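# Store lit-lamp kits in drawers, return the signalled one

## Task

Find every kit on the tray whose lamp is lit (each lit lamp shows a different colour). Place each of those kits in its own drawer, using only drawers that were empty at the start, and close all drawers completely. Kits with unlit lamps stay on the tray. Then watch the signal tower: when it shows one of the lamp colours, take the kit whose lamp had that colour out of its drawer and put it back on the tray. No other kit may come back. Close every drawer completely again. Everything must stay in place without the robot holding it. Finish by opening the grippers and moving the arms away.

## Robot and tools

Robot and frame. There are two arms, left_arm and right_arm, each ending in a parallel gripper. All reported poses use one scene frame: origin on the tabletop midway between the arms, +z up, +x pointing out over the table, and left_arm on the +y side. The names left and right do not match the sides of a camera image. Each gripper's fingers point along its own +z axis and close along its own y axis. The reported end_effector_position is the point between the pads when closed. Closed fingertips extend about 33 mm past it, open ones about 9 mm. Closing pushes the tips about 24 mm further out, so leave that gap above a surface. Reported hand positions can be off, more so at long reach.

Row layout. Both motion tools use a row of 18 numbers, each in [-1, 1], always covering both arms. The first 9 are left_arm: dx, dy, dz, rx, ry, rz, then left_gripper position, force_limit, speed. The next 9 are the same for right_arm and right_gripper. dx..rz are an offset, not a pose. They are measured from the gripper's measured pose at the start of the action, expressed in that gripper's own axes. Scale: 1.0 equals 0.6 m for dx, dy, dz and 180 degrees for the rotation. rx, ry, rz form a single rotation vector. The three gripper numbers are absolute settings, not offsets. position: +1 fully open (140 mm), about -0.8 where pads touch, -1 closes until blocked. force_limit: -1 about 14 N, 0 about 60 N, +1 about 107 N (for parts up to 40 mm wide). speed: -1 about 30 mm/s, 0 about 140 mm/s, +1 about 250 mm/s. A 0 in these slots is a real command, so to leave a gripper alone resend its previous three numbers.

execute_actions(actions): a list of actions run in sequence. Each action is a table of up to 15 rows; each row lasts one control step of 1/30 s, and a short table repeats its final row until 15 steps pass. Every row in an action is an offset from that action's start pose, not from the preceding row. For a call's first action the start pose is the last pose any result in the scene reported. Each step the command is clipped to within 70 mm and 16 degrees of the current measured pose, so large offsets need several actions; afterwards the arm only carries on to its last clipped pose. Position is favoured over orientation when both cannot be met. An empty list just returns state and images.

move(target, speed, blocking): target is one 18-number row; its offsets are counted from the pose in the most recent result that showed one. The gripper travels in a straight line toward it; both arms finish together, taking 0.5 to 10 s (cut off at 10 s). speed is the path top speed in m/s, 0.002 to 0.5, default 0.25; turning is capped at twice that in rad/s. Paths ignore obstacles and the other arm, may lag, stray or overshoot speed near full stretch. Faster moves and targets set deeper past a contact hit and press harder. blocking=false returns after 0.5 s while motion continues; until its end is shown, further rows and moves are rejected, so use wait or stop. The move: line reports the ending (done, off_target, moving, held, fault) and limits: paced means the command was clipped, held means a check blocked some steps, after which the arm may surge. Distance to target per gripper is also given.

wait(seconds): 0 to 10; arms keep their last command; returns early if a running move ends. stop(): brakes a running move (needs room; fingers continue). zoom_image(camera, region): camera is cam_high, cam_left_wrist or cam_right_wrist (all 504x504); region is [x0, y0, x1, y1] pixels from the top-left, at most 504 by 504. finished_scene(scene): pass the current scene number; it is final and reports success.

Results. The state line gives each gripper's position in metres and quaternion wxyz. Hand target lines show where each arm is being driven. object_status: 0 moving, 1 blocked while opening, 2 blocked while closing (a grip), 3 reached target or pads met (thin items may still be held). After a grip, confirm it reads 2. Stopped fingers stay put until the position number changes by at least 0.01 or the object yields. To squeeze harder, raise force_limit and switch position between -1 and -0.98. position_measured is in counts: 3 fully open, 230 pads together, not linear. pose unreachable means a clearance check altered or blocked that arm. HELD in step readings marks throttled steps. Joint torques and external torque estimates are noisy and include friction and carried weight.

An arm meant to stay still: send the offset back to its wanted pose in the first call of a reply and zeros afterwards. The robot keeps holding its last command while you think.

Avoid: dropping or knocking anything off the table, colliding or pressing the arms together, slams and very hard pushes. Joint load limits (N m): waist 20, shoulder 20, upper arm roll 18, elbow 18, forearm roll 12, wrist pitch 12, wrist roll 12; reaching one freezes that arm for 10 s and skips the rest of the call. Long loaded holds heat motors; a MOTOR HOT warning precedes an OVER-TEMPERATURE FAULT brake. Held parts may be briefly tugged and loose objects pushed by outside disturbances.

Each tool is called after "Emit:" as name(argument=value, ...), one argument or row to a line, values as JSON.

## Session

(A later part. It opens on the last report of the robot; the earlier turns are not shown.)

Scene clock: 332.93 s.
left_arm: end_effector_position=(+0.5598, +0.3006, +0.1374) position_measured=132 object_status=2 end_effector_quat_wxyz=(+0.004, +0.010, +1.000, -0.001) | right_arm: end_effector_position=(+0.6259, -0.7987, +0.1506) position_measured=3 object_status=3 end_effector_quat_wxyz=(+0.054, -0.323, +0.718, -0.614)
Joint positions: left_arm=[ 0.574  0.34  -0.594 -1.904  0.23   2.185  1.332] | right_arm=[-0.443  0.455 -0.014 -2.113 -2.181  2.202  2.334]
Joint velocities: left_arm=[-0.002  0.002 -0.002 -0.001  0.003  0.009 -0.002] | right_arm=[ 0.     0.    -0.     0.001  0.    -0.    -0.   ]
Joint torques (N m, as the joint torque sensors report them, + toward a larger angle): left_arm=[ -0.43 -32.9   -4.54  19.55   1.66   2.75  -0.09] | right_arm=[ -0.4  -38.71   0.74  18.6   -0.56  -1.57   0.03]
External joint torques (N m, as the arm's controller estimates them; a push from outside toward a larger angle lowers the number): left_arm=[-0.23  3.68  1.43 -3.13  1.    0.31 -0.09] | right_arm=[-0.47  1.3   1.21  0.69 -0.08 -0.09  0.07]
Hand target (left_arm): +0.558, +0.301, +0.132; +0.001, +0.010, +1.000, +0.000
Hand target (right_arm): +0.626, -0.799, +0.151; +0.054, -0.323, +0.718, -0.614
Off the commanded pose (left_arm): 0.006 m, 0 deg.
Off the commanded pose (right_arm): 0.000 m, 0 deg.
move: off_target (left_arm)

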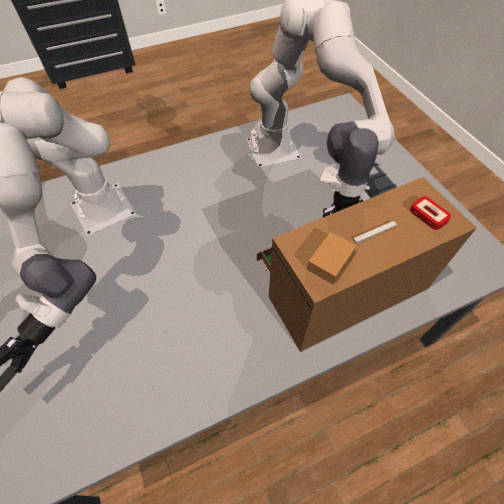

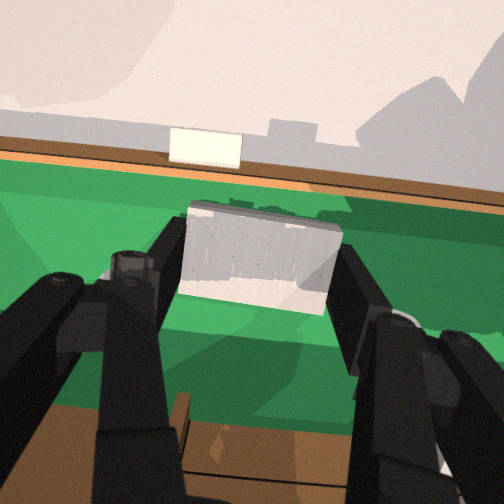

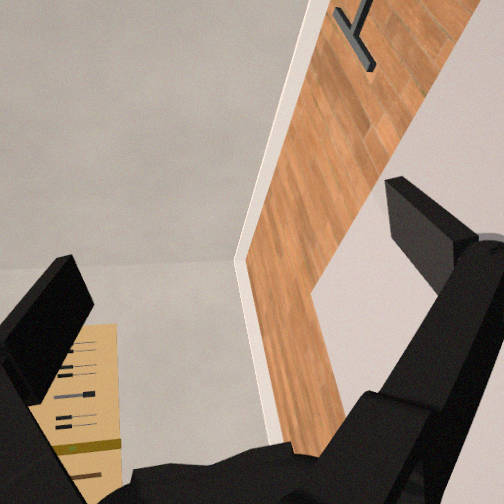

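Emit:
move(
  target=[0,0,-0.002,0,0,0,0.1,0,0,0,0,0,0,0,0,1,0,0],
)

Emit:
move(
  target=[0,0,-0.11,0,0,0,0.1,0,0,0,0,0,0,0,0,1,0,0],
  speed=0.15,
)

Emit:
move(
  target=[0.16,0.055,0.02,0,-0.25,0,-0.9,0,0,0,0,0,0,0,0,1,0,0],
)

Emit:
move(
  target=[0.062,0,0.079,0,0,0,-0.9,0,0,0,0,0,0,0,0,1,0,0],
  speed=0.12,
)

Scene clock: 336.93 s.
left_arm: end_effector_position=(+0.5599, +0.3007, +0.1374) position_measured=117 object_status=3 end_effector_quat_wxyz=(+0.004, +0.010, +1.000, -0.001) | right_arm: end_effector_position=(+0.6259, -0.7987, +0.1506) position_measured=3 object_status=3 end_effector_quat_wxyz=(+0.054, -0.323, +0.718, -0.614)
Joint positions: left_arm=[ 0.574  0.34  -0.594 -1.905  0.231  2.186  1.331] | right_arm=[-0.443  0.455 -0.014 -2.113 -2.181  2.202  2.334]
Joint velocities: left_arm=[-0.001 -0.     0.001  0.002  0.001 -0.001 -0.   ] | right_arm=[-0.     0.001  0.     0.001 -0.001 -0.    -0.   ]
Joint torques (N m, as the joint torque sensors report them, + toward a larger angle): left_arm=[  1.24 -36.96  -7.05  22.51   0.18   2.03   0.11] | right_arm=[ -0.35 -38.53   0.53  18.39  -0.61  -1.59   0.06]
External joint torques (N m, as the arm's controller estimates them; a push from outside toward a larger angle lowers the number): left_arm=[ 1.35 -0.3  -1.15 -0.21 -0.49 -0.42  0.11] | right_arm=[-0.36  1.33  1.06  0.62 -0.13 -0.11  0.1 ]
Hand target (left_arm): +0.560, +0.301, +0.139; +0.004, +0.010, +1.000, -0.001
Hand target (right_arm): +0.626, -0.799, +0.151; +0.054, -0.323, +0.718, -0.614
Off the commanded pose (left_arm): 0.001 m, 0 deg.
Off the commanded pose (right_arm): 0.000 m, 0 deg.
move: done

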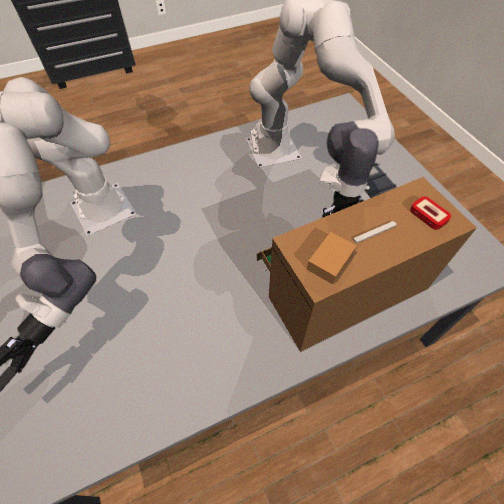

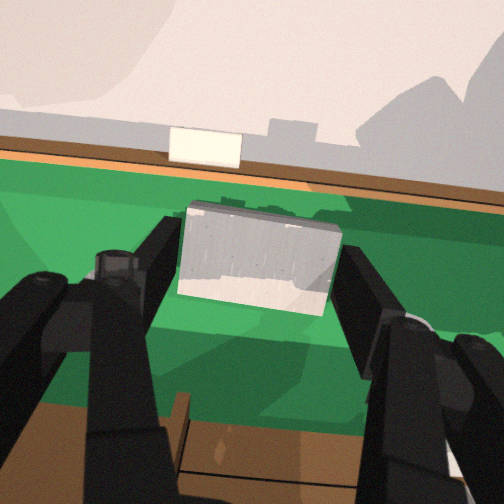

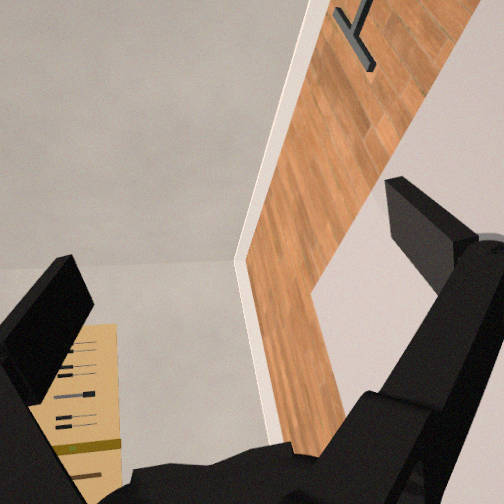

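Scene clock: 337.97 s.
left_arm: end_effector_position=(+0.5598, +0.3017, +0.2033) position_measured=117 object_status=3 end_effector_quat_wxyz=(+0.006, +0.008, +1.000, +0.002) | right_arm: end_effector_position=(+0.6259, -0.7987, +0.1506) position_measured=3 object_status=3 end_effector_quat_wxyz=(+0.054, -0.323, +0.718, -0.614)
Joint positions: left_arm=[ 0.59   0.259 -0.616 -1.831  0.173  2.049  1.365] | right_arm=[-0.443  0.455 -0.014 -2.113 -2.181  2.202  2.334]
Joint velocities: left_arm=[-0.001  0.001 -0.001 -0.    -0.002 -0.012  0.011] | right_arm=[ 0.    -0.001 -0.     0.001  0.001  0.     0.002]
Joint torques (N m, as the joint torque sensors report them, + toward a larger angle): left_arm=[  1.39 -32.63  -5.71  24.44  -0.3    1.96   0.26] | right_arm=[ -0.53 -38.48   0.94  18.32  -0.59  -1.6    0.07]
External joint torques (N m, as the arm's controller estimates them; a push from outside toward a larger angle lowers the number): left_arm=[ 1.48  2.17 -1.06  0.72 -1.02 -0.49  0.26] | right_arm=[-0.63  1.55  1.39  0.42 -0.11 -0.12  0.11]
Hand target (left_arm): +0.559, +0.302, +0.204; +0.004, +0.010, +1.000, +0.000
Hand target (right_arm): +0.626, -0.799, +0.151; +0.054, -0.323, +0.718, -0.614
Off the commanded pose (left_arm): 0.001 m, 0 deg.
Off the commanded pose (right_arm): 0.000 m, 0 deg.
move: done

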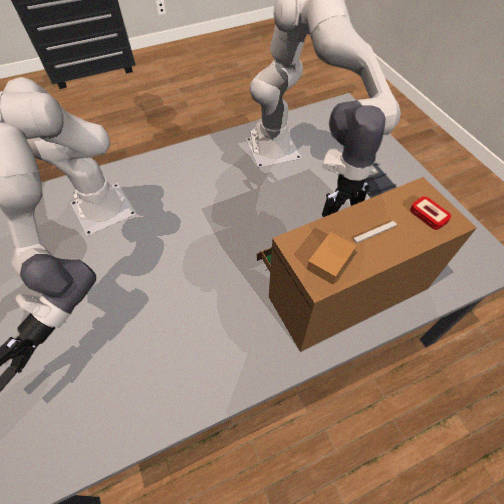

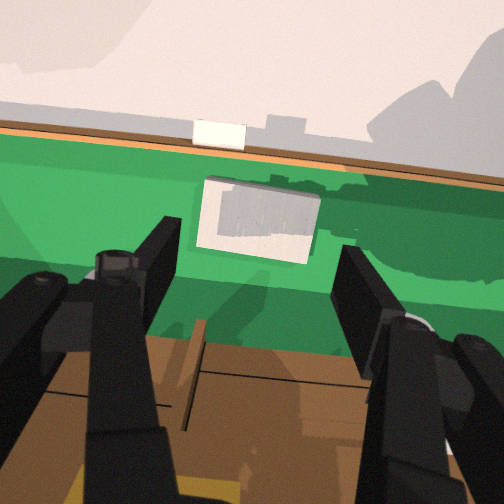

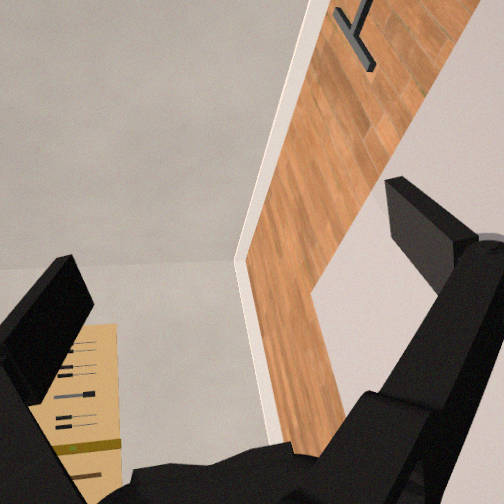

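Scene clock: 340.50 s.
left_arm: end_effector_position=(+0.4665, +0.3297, +0.1884) position_measured=233 object_status=3 end_effector_quat_wxyz=(+0.386, +0.012, +0.923, -0.007) | right_arm: end_effector_position=(+0.6259, -0.7987, +0.1506) position_measured=3 object_status=3 end_effector_quat_wxyz=(+0.054, -0.323, +0.718, -0.614)
Joint positions: left_arm=[ 0.094 -0.273 -0.113 -2.963 -0.189  3.484  1.639] | right_arm=[-0.443  0.455 -0.014 -2.113 -2.181  2.202  2.334]
Joint velocities: left_arm=[-0.013  0.001  0.011 -0.     0.     0.012 -0.001] | right_arm=[ 0.001  0.001  0.    -0.001  0.     0.001  0.   ]
Joint torques (N m, as the joint torque sensors report them, + toward a larger angle): left_arm=[ -0.3  -14.34   0.05  16.28   1.45   3.75   0.01] | right_arm=[ -0.51 -38.63   0.5   18.5   -0.57  -1.58   0.07]
External joint torques (N m, as the arm's controller estimates them; a push from outside toward a larger angle lowers the number): left_arm=[-0.3   1.59 -0.16 -1.41  0.93  0.33  0.03] | right_arm=[-0.61  1.18  0.95  0.76 -0.1  -0.12  0.11]
Hand target (left_arm): +0.466, +0.329, +0.188; +0.386, +0.013, +0.922, -0.007
Hand target (right_arm): +0.626, -0.799, +0.151; +0.054, -0.323, +0.718, -0.614
Off the commanded pose (left_arm): 0.007 m, 1 deg.
Off the commanded pose (right_arm): 0.000 m, 0 deg.
move: off_target (left_arm)

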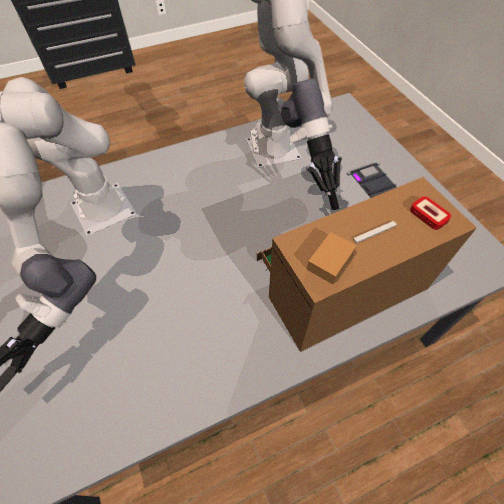

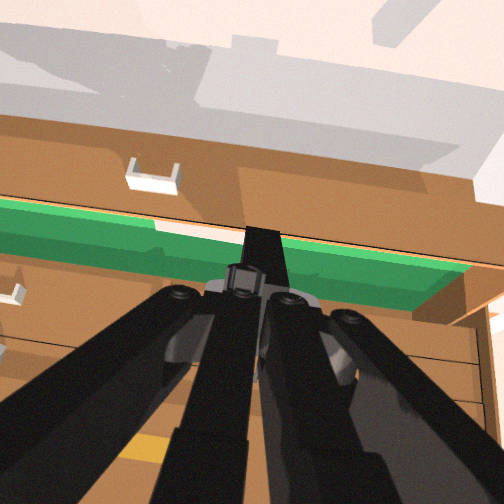

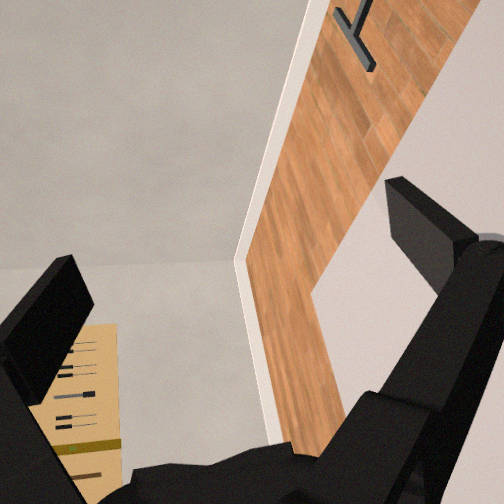

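Scene clock: 341.70 s.
left_arm: end_effector_position=(+0.4726, +0.3273, +0.1258) position_measured=233 object_status=3 end_effector_quat_wxyz=(+0.383, +0.014, +0.924, -0.009) | right_arm: end_effector_position=(+0.6259, -0.7987, +0.1506) position_measured=3 object_status=3 end_effector_quat_wxyz=(+0.054, -0.323, +0.718, -0.614)
Joint positions: left_arm=[ 0.083  0.007 -0.083 -2.932 -0.126  3.727  1.599] | right_arm=[-0.443  0.455 -0.014 -2.113 -2.181  2.202  2.334]
Joint velocities: left_arm=[-0.     0.001  0.002  0.001  0.002  0.012 -0.012] | right_arm=[-0.001 -0.001 -0.001 -0.001 -0.    -0.001 -0.002]
Joint torques (N m, as the joint torque sensors report them, + toward a larger angle): left_arm=[  1.64 -20.4    0.69  14.8    1.2    3.81  -0.05] | right_arm=[ -0.57 -38.62   0.68  18.44  -0.58  -1.58   0.04]
External joint torques (N m, as the arm's controller estimates them; a push from outside toward a larger angle lowers the number): left_arm=[ 1.61  1.02  0.66  1.46  0.95  0.36 -0.03] | right_arm=[-0.49  1.37  1.29  0.57 -0.11 -0.09  0.08]
Hand target (left_arm): +0.474, +0.328, +0.127; +0.385, +0.011, +0.923, -0.010
Hand target (right_arm): +0.626, -0.799, +0.151; +0.054, -0.323, +0.718, -0.614
Off the commanded pose (left_arm): 0.004 m, 0 deg.
Off the commanded pose (right_arm): 0.000 m, 0 deg.
move: off_target (left_arm)

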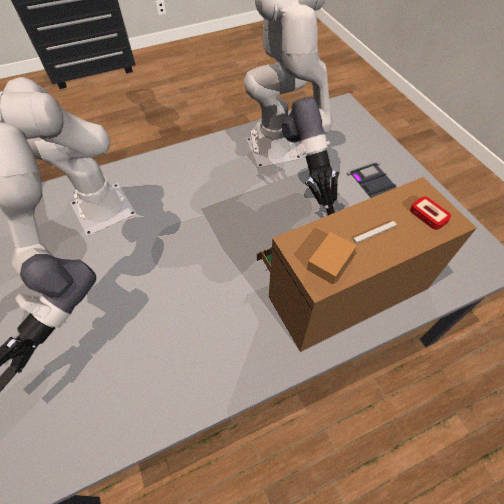

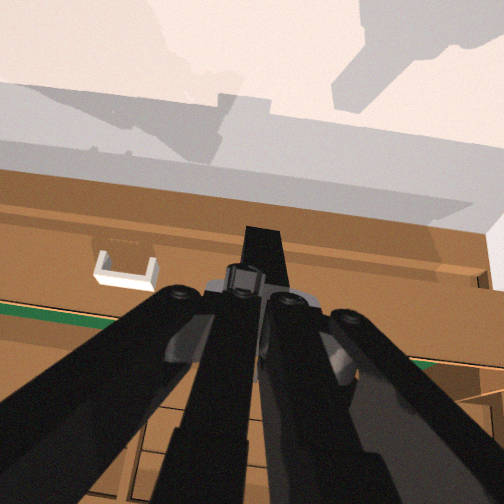

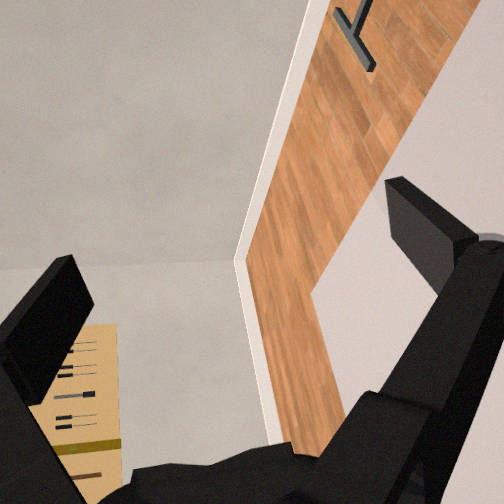

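Emit:
move(
  target=[-0.17,0,0.148,0,0,0,-0.9,0,0,0,0,0,0,0,0,1,0,0],
  speed=0.08,
)

Emit:
move(
  target=[0.1,-0.1,-0.1,0,0,0,-0.3,0,0,0,0,0,0,0,0,1,0,0],
  speed=0.15,
)

Scene clock: 345.33 s.
left_arm: end_effector_position=(+0.6003, +0.3269, +0.1319) position_measured=233 object_status=3 end_effector_quat_wxyz=(+0.379, +0.009, +0.925, -0.009) | right_arm: end_effector_position=(+0.6259, -0.7987, +0.1506) position_measured=3 object_status=3 end_effector_quat_wxyz=(+0.054, -0.323, +0.718, -0.614)
Joint positions: left_arm=[ 0.071  0.226 -0.042 -2.531 -0.144  3.537  1.646] | right_arm=[-0.443  0.455 -0.014 -2.113 -2.181  2.202  2.334]
Joint velocities: left_arm=[-0.015  0.001  0.014  0.007 -0.005 -0.011  0.013] | right_arm=[-0.001  0.002 -0.001 -0.    -0.001  0.001 -0.001]
Joint torques (N m, as the joint torque sensors report them, + toward a larger angle): left_arm=[ -2.01 -26.45  -0.27  24.92   0.17   3.5    0.45] | right_arm=[ -0.44 -38.4    0.46  18.28  -0.59  -1.57   0.06]
External joint torques (N m, as the arm's controller estimates them; a push from outside toward a larger angle lowers the number): left_arm=[-2.04  5.45 -0.35  8.31 -0.34  0.1   0.47] | right_arm=[-0.33  1.42  1.09  0.49 -0.11 -0.09  0.1 ]
Hand target (left_arm): +0.607, +0.325, +0.136; +0.383, +0.013, +0.924, -0.008
Hand target (right_arm): +0.626, -0.799, +0.151; +0.054, -0.323, +0.718, -0.614
Off the commanded pose (left_arm): 0.009 m, 1 deg.
Off the commanded pose (right_arm): 0.000 m, 0 deg.
move: off_target (left_arm)

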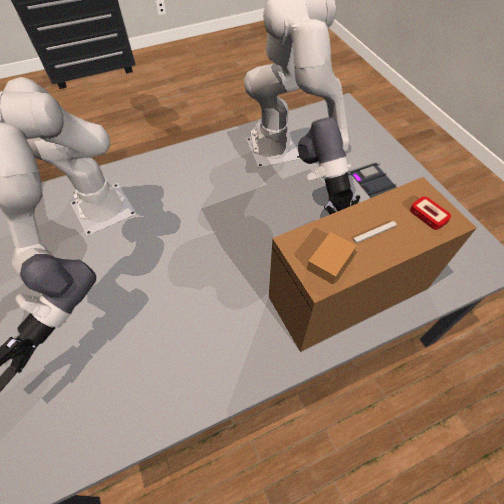

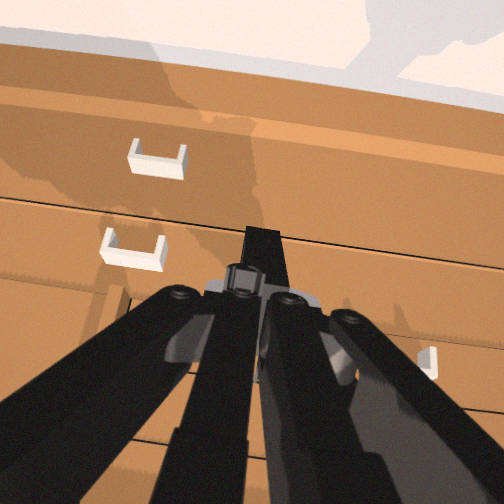

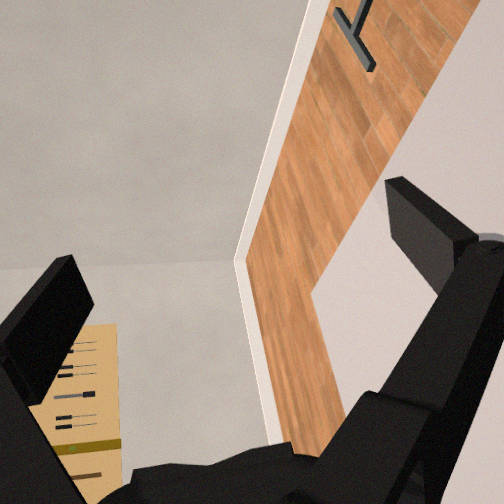

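Scene clock: 346.47 s.
left_arm: end_effector_position=(+0.5148, +0.2642, +0.1315) position_measured=167 object_status=3 end_effector_quat_wxyz=(+0.377, +0.004, +0.926, -0.016) | right_arm: end_effector_position=(+0.6259, -0.7987, +0.1506) position_measured=3 object_status=3 end_effector_quat_wxyz=(+0.054, -0.323, +0.718, -0.614)
Joint positions: left_arm=[-0.167  0.091 -0.061 -2.745 -0.484  3.635  1.742] | right_arm=[-0.443  0.455 -0.014 -2.113 -2.181  2.202  2.334]
Joint velocities: left_arm=[-0.015  0.     0.002  0.001 -0.061  0.01   0.063] | right_arm=[-0.001 -0.     0.001 -0.001 -0.001 -0.001  0.001]
Joint torques (N m, as the joint torque sensors report them, + toward a larger angle): left_arm=[ -1.19 -25.21   0.17  13.73  -0.51   3.81   0.16] | right_arm=[ -0.62 -38.53   0.6   18.24  -0.57  -1.57   0.05]
External joint torques (N m, as the arm's controller estimates them; a push from outside toward a larger angle lowers the number): left_arm=[-1.29  0.43  0.   -0.96 -1.22  0.42  0.18] | right_arm=[-0.48  1.36  1.25  0.43 -0.09 -0.08  0.09]
Hand target (left_arm): +0.515, +0.266, +0.133; +0.379, +0.010, +0.925, -0.011
Hand target (right_arm): +0.626, -0.799, +0.151; +0.054, -0.323, +0.718, -0.614
Off the commanded pose (left_arm): 0.005 m, 1 deg.
Off the commanded pose (right_arm): 0.000 m, 0 deg.
move: off_target (left_arm)

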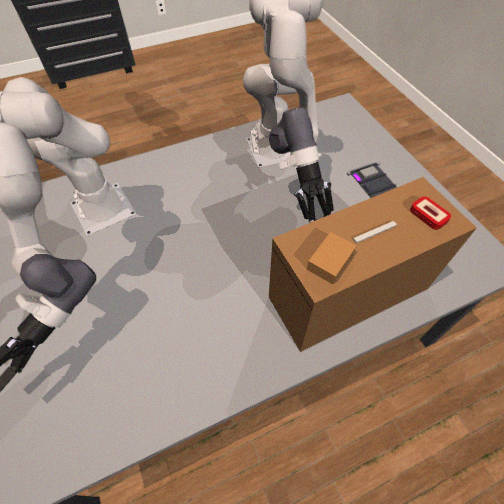

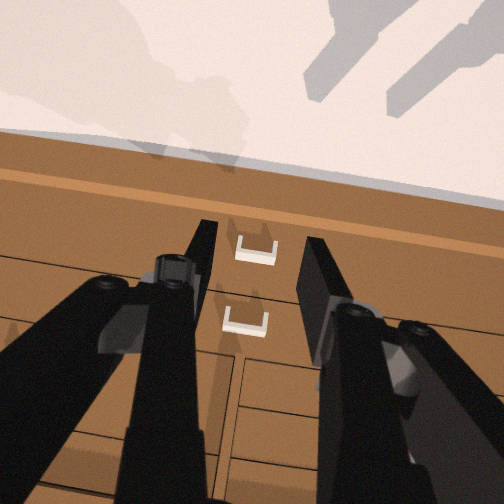

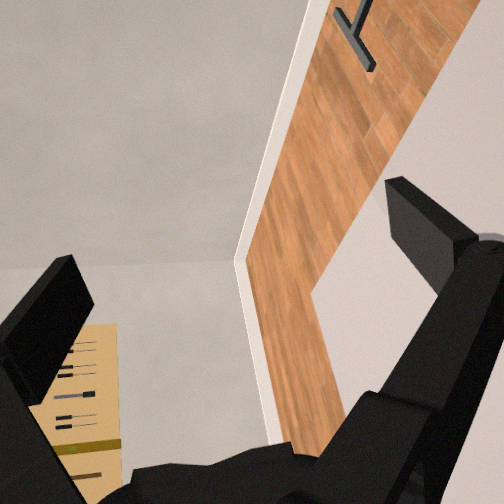

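Emit:
move(
  target=[-0.044,0.003,0.123,0,0,0,-0.3,0,0,0,0,0,0,0,0,1,0,0],
  speed=0.1,
)

Scene clock: 348.93 s.
left_arm: end_effector_position=(+0.5845, +0.2660, +0.0973) position_measured=167 object_status=3 end_effector_quat_wxyz=(+0.378, +0.004, +0.926, -0.015) | right_arm: end_effector_position=(+0.6259, -0.7987, +0.1506) position_measured=3 object_status=3 end_effector_quat_wxyz=(+0.054, -0.323, +0.718, -0.614)
Joint positions: left_arm=[-0.092  0.321 -0.062 -2.522 -0.389  3.637  1.723] | right_arm=[-0.443  0.455 -0.014 -2.113 -2.181  2.202  2.334]
Joint velocities: left_arm=[ 0.008  0.001 -0.01   0.006  0.003  0.    -0.006] | right_arm=[-0.001 -0.001 -0.    -0.001 -0.    -0.    -0.   ]
Joint torques (N m, as the joint torque sensors report them, + toward a larger angle): left_arm=[  1.42 -30.96  -1.    14.62   1.6    3.09  -0.11] | right_arm=[ -0.45 -38.32   0.64  18.36  -0.59  -1.61   0.07]
External joint torques (N m, as the arm's controller estimates them; a push from outside toward a larger angle lowers the number): left_arm=[ 1.45  2.14 -1.12 -0.11  0.95 -0.32 -0.08] | right_arm=[-0.38  1.56  1.24  0.58 -0.12 -0.13  0.11]
Hand target (left_arm): +0.585, +0.265, +0.097; +0.377, +0.003, +0.926, -0.017
Hand target (right_arm): +0.626, -0.799, +0.151; +0.054, -0.323, +0.718, -0.614
Off the commanded pose (left_arm): 0.002 m, 0 deg.
Off the commanded pose (right_arm): 0.000 m, 0 deg.
move: done

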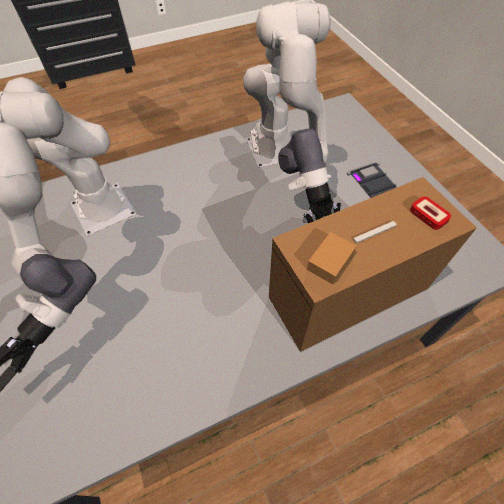

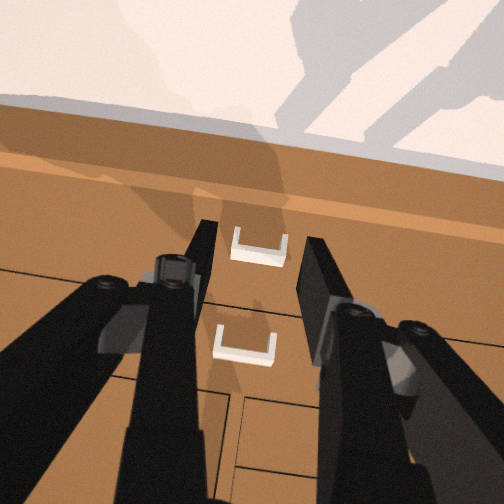

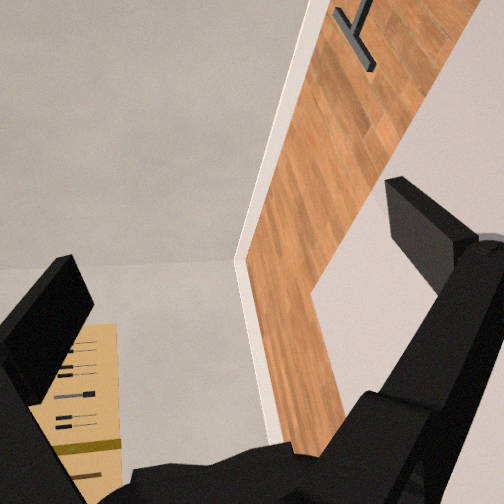

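Emit:
move(
  target=[-0.007,0,0.014,0,0,0,-0.3,0,0,0,0,0,0,0,0,1,0,0],
  speed=0.04,
)

Emit:
move(
  target=[0,0,0,0,0,0,-1,0,-0.5,0,0,0,0,0,0,1,0,0],
)

Scene clock: 350.80 s.
left_arm: end_effector_position=(+0.5924, +0.2647, +0.0950) position_measured=167 object_status=3 end_effector_quat_wxyz=(+0.379, +0.002, +0.925, -0.016) | right_arm: end_effector_position=(+0.6259, -0.7987, +0.1506) position_measured=3 object_status=3 end_effector_quat_wxyz=(+0.054, -0.323, +0.718, -0.614)
Joint positions: left_arm=[-0.091  0.343 -0.06  -2.495 -0.389  3.634  1.721] | right_arm=[-0.443  0.455 -0.014 -2.113 -2.181  2.202  2.334]
Joint velocities: left_arm=[ 0.001  0.002 -0.     0.004 -0.    -0.002  0.002] | right_arm=[-0.    -0.     0.001 -0.    -0.    -0.001 -0.001]
Joint torques (N m, as the joint torque sensors report them, + toward a larger angle): left_arm=[  2.35 -31.56   1.44  15.59   1.45   3.02   0.3 ] | right_arm=[ -0.21 -38.55   0.67  18.45  -0.59  -1.61   0.08]
External joint torques (N m, as the arm's controller estimates them; a push from outside toward a larger angle lowers the number): left_arm=[ 2.35  2.35  1.3   0.73  0.79 -0.39  0.32] | right_arm=[-0.01  1.47  1.38  0.6  -0.11 -0.11  0.12]
Hand target (left_arm): +0.593, +0.266, +0.094; +0.378, +0.004, +0.926, -0.015
Hand target (right_arm): +0.626, -0.799, +0.151; +0.054, -0.323, +0.718, -0.614
Off the commanded pose (left_arm): 0.002 m, 0 deg.
Off the commanded pose (right_arm): 0.000 m, 0 deg.
move: done

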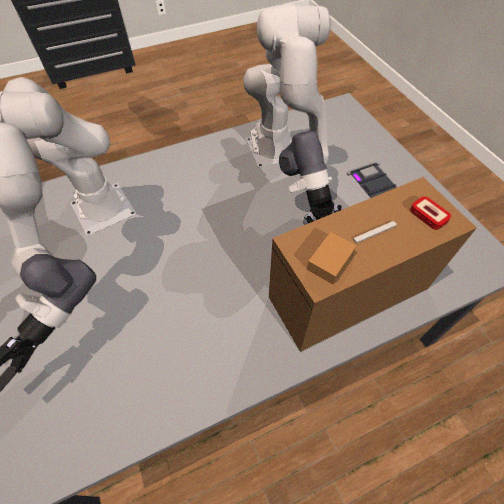

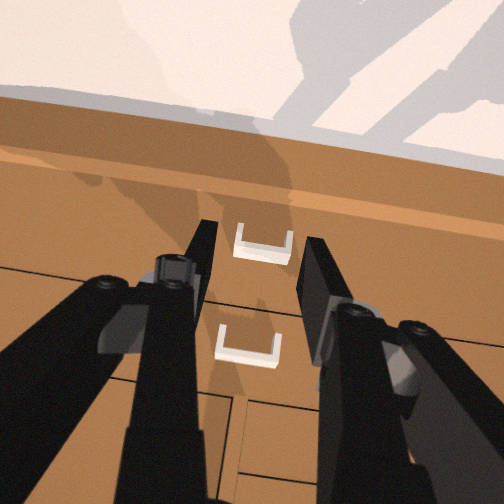

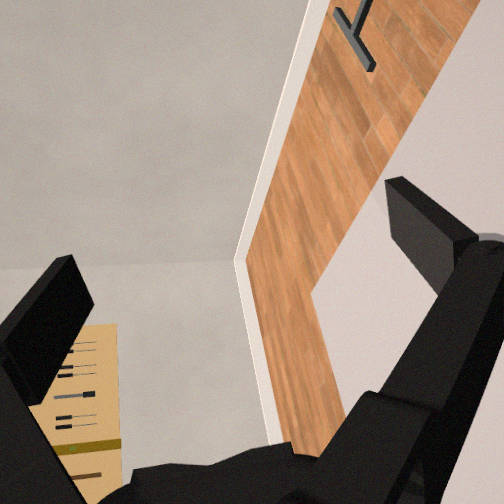

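Scene clock: 351.50 s.
left_arm: end_effector_position=(+0.5925, +0.2647, +0.0950) position_measured=233 object_status=3 end_effector_quat_wxyz=(+0.379, +0.002, +0.925, -0.016) | right_arm: end_effector_position=(+0.6259, -0.7987, +0.1506) position_measured=3 object_status=3 end_effector_quat_wxyz=(+0.054, -0.323, +0.718, -0.614)
Joint positions: left_arm=[-0.091  0.343 -0.06  -2.495 -0.389  3.634  1.721] | right_arm=[-0.443  0.455 -0.014 -2.113 -2.181  2.202  2.334]
Joint velocities: left_arm=[ 0.    -0.001  0.001  0.001  0.    -0.    -0.001] | right_arm=[-0.    -0.001  0.001 -0.    -0.001  0.001 -0.   ]
Joint torques (N m, as the joint torque sensors report them, + toward a larger angle): left_arm=[  1.14 -32.61  -0.81  14.14   0.54   3.41   0.14] | right_arm=[ -0.57 -38.37   0.51  18.51  -0.6   -1.6    0.05]
External joint torques (N m, as the arm's controller estimates them; a push from outside toward a larger angle lowers the number): left_arm=[ 1.11  1.29 -0.99 -0.76 -0.12 -0.01  0.16] | right_arm=[-0.65  1.64  0.97  0.64 -0.12 -0.13  0.09]
Hand target (left_arm): +0.592, +0.265, +0.095; +0.379, +0.002, +0.925, -0.016
Hand target (right_arm): +0.626, -0.799, +0.151; +0.054, -0.323, +0.718, -0.614
Off the commanded pose (left_arm): 0.000 m, 0 deg.
Off the commanded pose (right_arm): 0.000 m, 0 deg.
move: done

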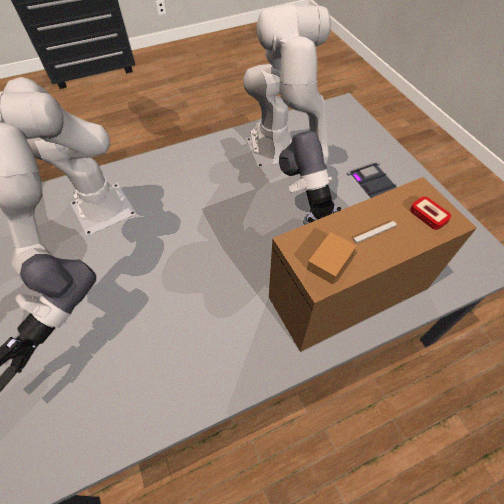

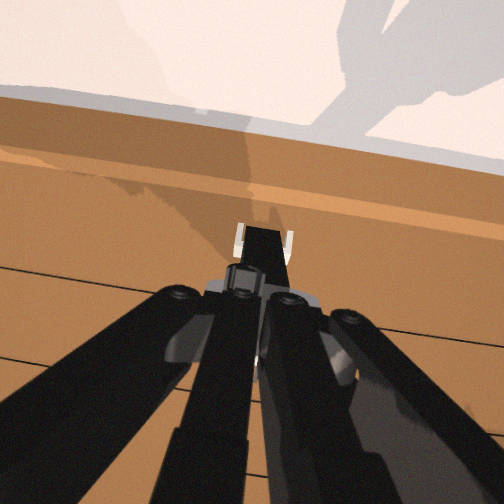

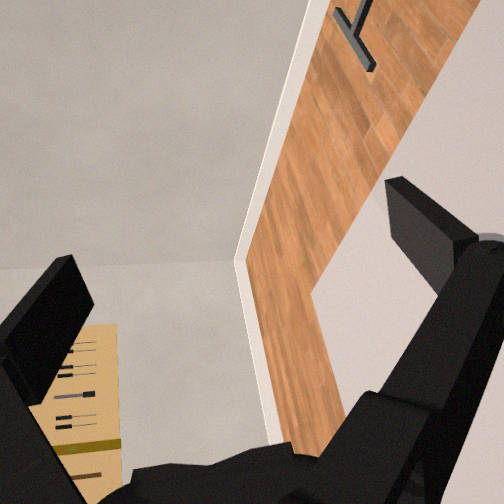

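Missed above; go ~.008 along z and a bit lower.

Emit:
move(
  target=[0.002,0,0.016,0,0,0,-0.3,0,0,0,0,0,0,0,0,1,0,0],
  speed=0.04,
)

Emit:
move(
  target=[0,0,0,0,0,0,-1,0,-0.5,0,0,0,0,0,0,1,0,0],
)

Scene clock: 353.73 s.
left_arm: end_effector_position=(+0.5966, +0.2653, +0.0860) position_measured=167 object_status=3 end_effector_quat_wxyz=(+0.376, +0.002, +0.926, -0.015) | right_arm: end_effector_position=(+0.6259, -0.7987, +0.1506) position_measured=3 object_status=3 end_effector_quat_wxyz=(+0.054, -0.323, +0.718, -0.614)
Joint positions: left_arm=[-0.085  0.373 -0.062 -2.475 -0.383  3.639  1.72 ] | right_arm=[-0.443  0.455 -0.014 -2.113 -2.181  2.202  2.334]
Joint velocities: left_arm=[ 0.004  0.    -0.004  0.004  0.003  0.005 -0.001] | right_arm=[-0.001 -0.    -0.001  0.    -0.     0.001  0.001]
Joint torques (N m, as the joint torque sensors report them, + toward a larger angle): left_arm=[  1.29 -31.96  -0.98  15.51   1.6    3.79  -0.02] | right_arm=[ -0.4  -38.4    0.61  18.35  -0.61  -1.59   0.07]
External joint torques (N m, as the arm's controller estimates them; a push from outside toward a larger angle lowers the number): left_arm=[ 1.3   2.78 -1.12  0.77  0.95  0.36  0.  ] | right_arm=[-0.24  1.65  1.29  0.45 -0.13 -0.09  0.11]
Hand target (left_arm): +0.598, +0.265, +0.087; +0.379, +0.002, +0.925, -0.016
Hand target (right_arm): +0.626, -0.799, +0.151; +0.054, -0.323, +0.718, -0.614
Off the commanded pose (left_arm): 0.002 m, 0 deg.
Off the commanded pose (right_arm): 0.000 m, 0 deg.
move: done

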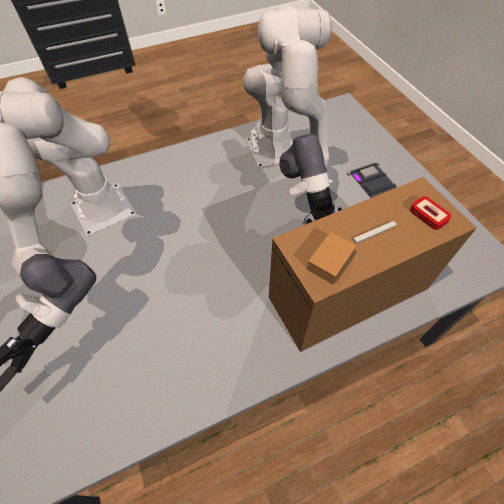

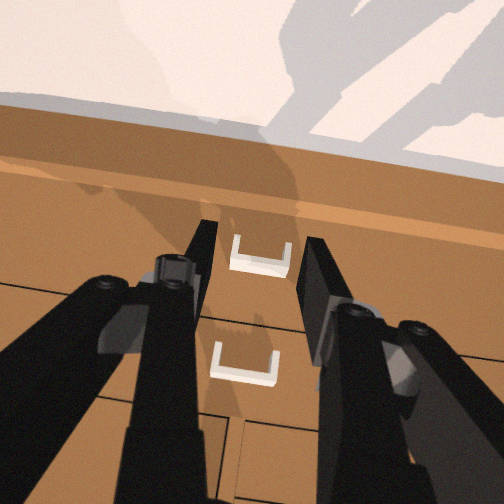

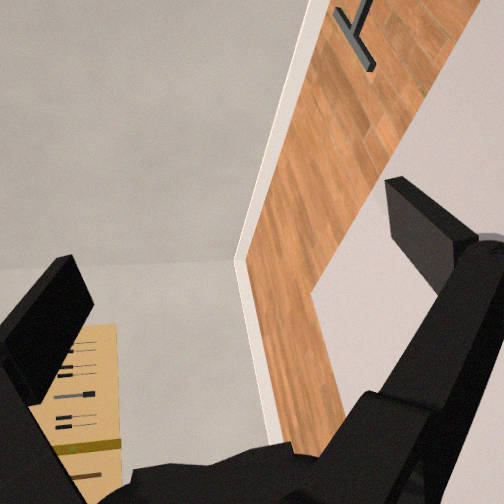

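Scene clock: 354.23 s.
left_arm: end_effector_position=(+0.5967, +0.2665, +0.0861) position_measured=195 object_status=2 end_effector_quat_wxyz=(+0.376, +0.002, +0.926, -0.015) | right_arm: end_effector_position=(+0.6259, -0.7987, +0.1506) position_measured=3 object_status=3 end_effector_quat_wxyz=(+0.054, -0.323, +0.718, -0.614)
Joint positions: left_arm=[-0.085  0.373 -0.061 -2.475 -0.383  3.639  1.72 ] | right_arm=[-0.443  0.455 -0.014 -2.113 -2.181  2.202  2.334]
Joint velocities: left_arm=[-0.001  0.001 -0.001 -0.001 -0.002  0.001  0.001] | right_arm=[-0.001  0.    -0.     0.     0.001  0.     0.   ]
Joint torques (N m, as the joint torque sensors report them, + toward a larger angle): left_arm=[  0.09 -33.27  -0.25  14.2    0.69   3.28   0.09] | right_arm=[ -0.5  -38.85   0.43  18.49  -0.59  -1.57   0.06]
External joint torques (N m, as the arm's controller estimates them; a push from outside toward a larger angle lowers the number): left_arm=[ 0.14  1.22 -0.34 -0.45  0.04 -0.12  0.11] | right_arm=[-0.4   1.08  1.06  0.66 -0.12 -0.08  0.1 ]
Hand target (left_arm): +0.597, +0.265, +0.086; +0.376, +0.002, +0.926, -0.015
Hand target (right_arm): +0.626, -0.799, +0.151; +0.054, -0.323, +0.718, -0.614
Off the commanded pose (left_arm): 0.001 m, 0 deg.
Off the commanded pose (right_arm): 0.000 m, 0 deg.
move: done

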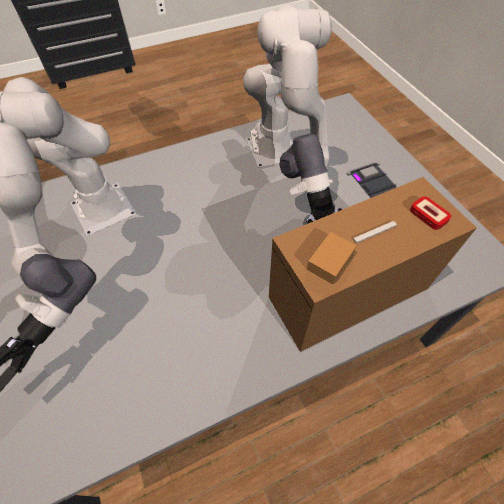

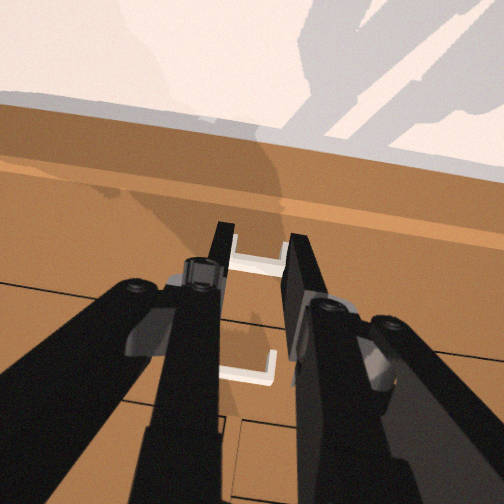

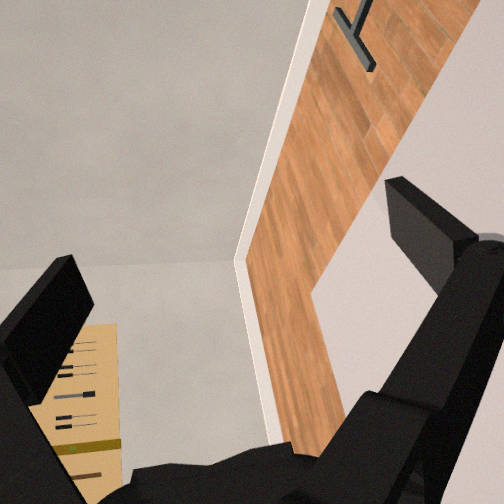

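Emit:
move(
  target=[0.144,-0.006,-0.138,0,0,0,-1,0,-0.5,0,0,0,0,0,0,1,0,0],
  speed=0.08,
)

Emit:
move(
  target=[0,0,0,0,0,0,-0.3,0,0,0,0,0,0,0,0,1,0,0],
)

Emit:
move(
  target=[-0.12,0,-0.14,0,0,0,-0.3,0,0,0,0,0,0,0,0,1,0,0],
  speed=0.15,
)

Scene clock: 357.97 s.
left_arm: end_effector_position=(+0.4802, +0.2622, +0.0861) position_measured=195 object_status=2 end_effector_quat_wxyz=(+0.378, +0.005, +0.926, -0.015) | right_arm: end_effector_position=(+0.6259, -0.7987, +0.1506) position_measured=3 object_status=3 end_effector_quat_wxyz=(+0.054, -0.323, +0.718, -0.614)
Joint positions: left_arm=[-0.098  0.211 -0.148 -2.825 -0.406  3.828  1.638] | right_arm=[-0.443  0.455 -0.014 -2.113 -2.181  2.202  2.334]
Joint velocities: left_arm=[ 0.001  0.002 -0.003 -0.006 -0.002  0.006 -0.016] | right_arm=[ 0.    -0.001  0.    -0.    -0.001  0.001  0.001]
Joint torques (N m, as the joint torque sensors report them, + toward a larger angle): left_arm=[ -0.72 -25.87  -2.3    7.6   -0.8    3.43  -0.2 ] | right_arm=[ -0.61 -38.25   0.72  18.33  -0.62  -1.56   0.05]
External joint torques (N m, as the arm's controller estimates them; a push from outside toward a larger angle lowers the number): left_arm=[-0.82 -0.07 -2.16 -3.36 -1.1   0.   -0.18] | right_arm=[-0.55  1.76  1.3   0.45 -0.14 -0.07  0.09]
Hand target (left_arm): +0.477, +0.262, +0.084; +0.376, +0.001, +0.926, -0.016
Hand target (right_arm): +0.626, -0.799, +0.151; +0.054, -0.323, +0.718, -0.614
Off the commanded pose (left_arm): 0.004 m, 0 deg.
Off the commanded pose (right_arm): 0.000 m, 0 deg.
move: off_target (left_arm)

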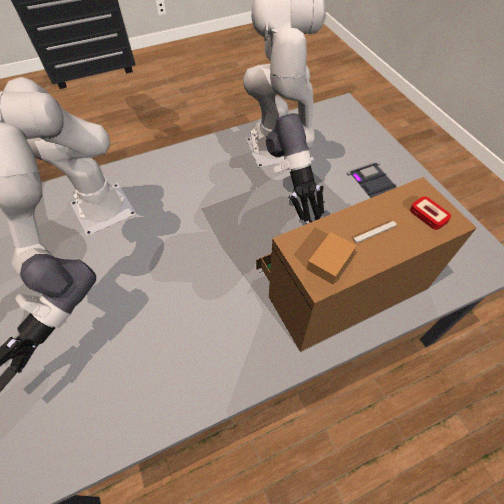

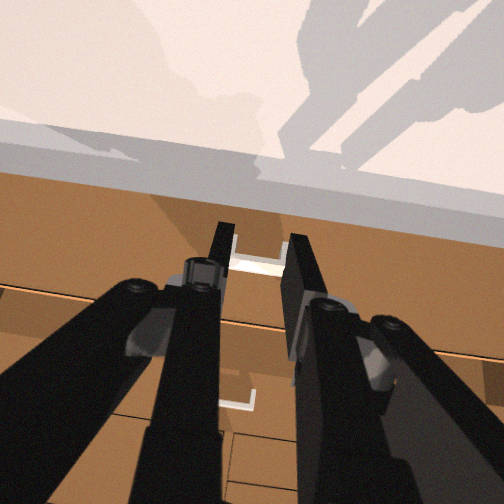

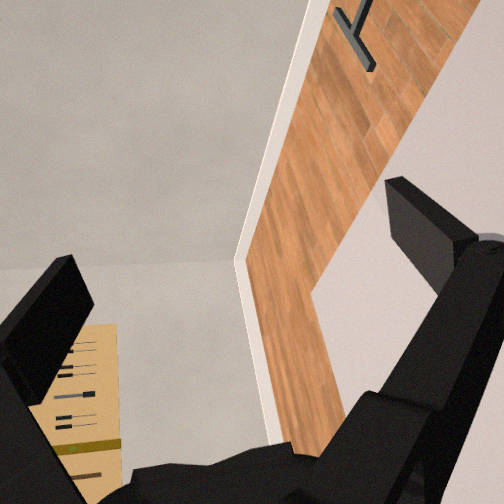

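Scene clock: 358.47 s.
left_arm: end_effector_position=(+0.4802, +0.2621, +0.0861) position_measured=167 object_status=3 end_effector_quat_wxyz=(+0.378, +0.005, +0.926, -0.015) | right_arm: end_effector_position=(+0.6259, -0.7987, +0.1506) position_measured=3 object_status=3 end_effector_quat_wxyz=(+0.054, -0.323, +0.718, -0.614)
Joint positions: left_arm=[-0.098  0.211 -0.148 -2.825 -0.406  3.828  1.638] | right_arm=[-0.443  0.455 -0.014 -2.113 -2.181  2.202  2.334]
Joint velocities: left_arm=[ 0.002  0.    -0.001 -0.001 -0.001  0.001  0.001] | right_arm=[-0.001  0.001 -0.     0.002  0.001 -0.    -0.001]
Joint torques (N m, as the joint torque sensors report them, + toward a larger angle): left_arm=[  0.62 -24.88  -1.42  10.97   0.23   3.44   0.08] | right_arm=[ -0.53 -38.69   0.41  18.4   -0.59  -1.58   0.06]
External joint torques (N m, as the arm's controller estimates them; a push from outside toward a larger angle lowers the number): left_arm=[ 0.59  0.94 -1.22  0.03 -0.08  0.01  0.1 ] | right_arm=[-0.45  1.3   1.02  0.51 -0.11 -0.08  0.1 ]
Hand target (left_arm): +0.480, +0.262, +0.086; +0.378, +0.005, +0.926, -0.015
Hand target (right_arm): +0.626, -0.799, +0.151; +0.054, -0.323, +0.718, -0.614
Off the commanded pose (left_arm): 0.000 m, 0 deg.
Off the commanded pose (right_arm): 0.000 m, 0 deg.
move: done

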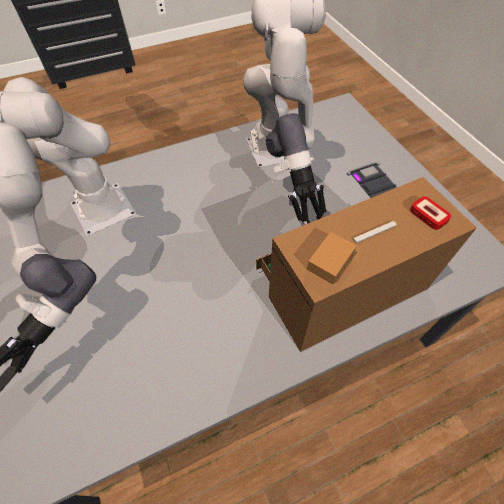

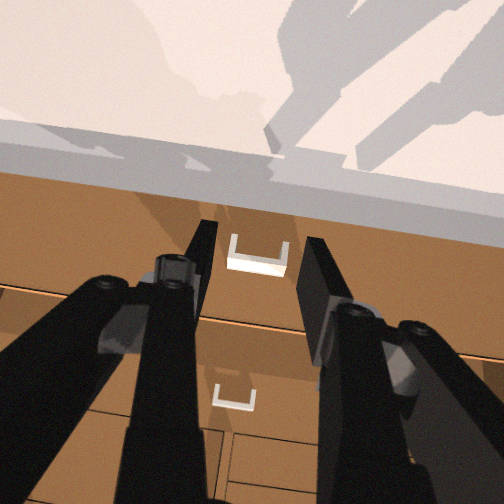

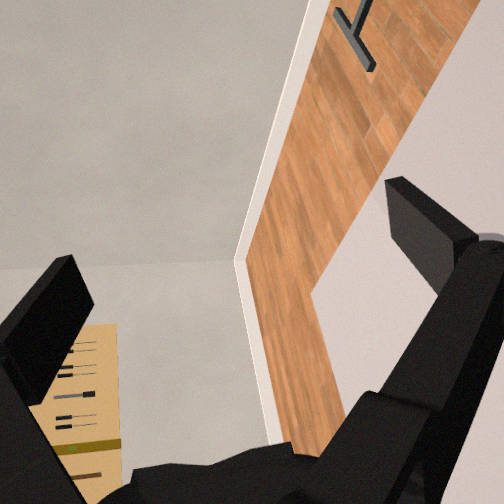

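Scene clock: 360.23 s.
left_arm: end_effector_position=(+0.4723, +0.2638, +0.1984) position_measured=167 object_status=3 end_effector_quat_wxyz=(+0.380, +0.005, +0.925, -0.014) | right_arm: end_effector_position=(+0.6259, -0.7987, +0.1506) position_measured=3 object_status=3 end_effector_quat_wxyz=(+0.054, -0.323, +0.718, -0.614)
Joint positions: left_arm=[ 0.2   -0.256 -0.534 -2.843 -0.777  3.413  1.91 ] | right_arm=[-0.443  0.455 -0.014 -2.113 -2.181  2.202  2.334]
Joint velocities: left_arm=[ 0.089 -0.015 -0.091  0.005 -0.008 -0.034  0.015] | right_arm=[-0.001  0.001 -0.    -0.001 -0.     0.    -0.   ]
Joint torques (N m, as the joint torque sensors report them, + toward a larger angle): left_arm=[  1.91 -17.11   1.31  18.66  -0.01   2.85   0.33] | right_arm=[ -0.64 -38.65   0.4   18.33  -0.55  -1.6    0.06]
External joint torques (N m, as the arm's controller estimates them; a push from outside toward a larger angle lowers the number): left_arm=[ 1.87 -1.58 -0.96  1.06 -1.14 -0.47  0.35] | right_arm=[-0.62  1.14  0.95  0.6  -0.08 -0.13  0.1 ]
Hand target (left_arm): +0.472, +0.264, +0.198; +0.379, +0.007, +0.925, -0.013
Hand target (right_arm): +0.626, -0.799, +0.151; +0.054, -0.323, +0.718, -0.614
Off the commanded pose (left_arm): 0.002 m, 0 deg.
Off the commanded pose (right_arm): 0.000 m, 0 deg.
move: done

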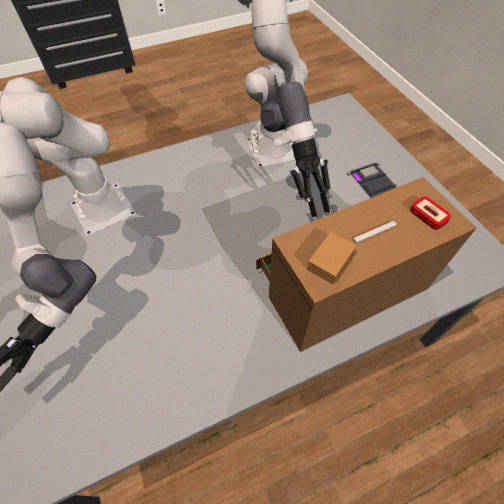

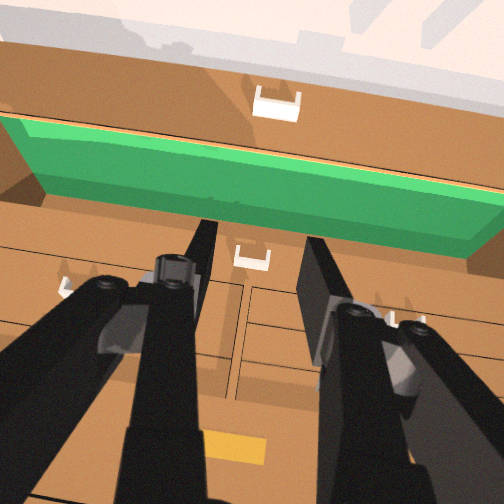

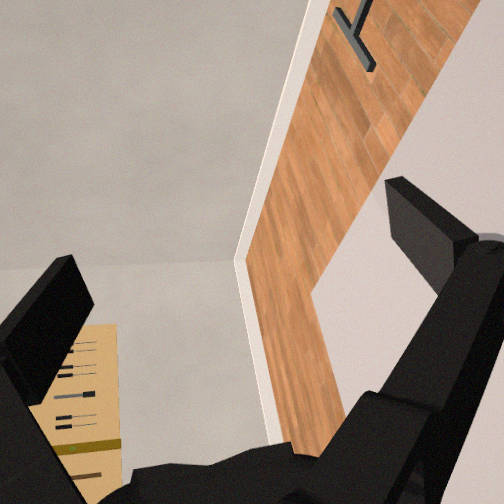

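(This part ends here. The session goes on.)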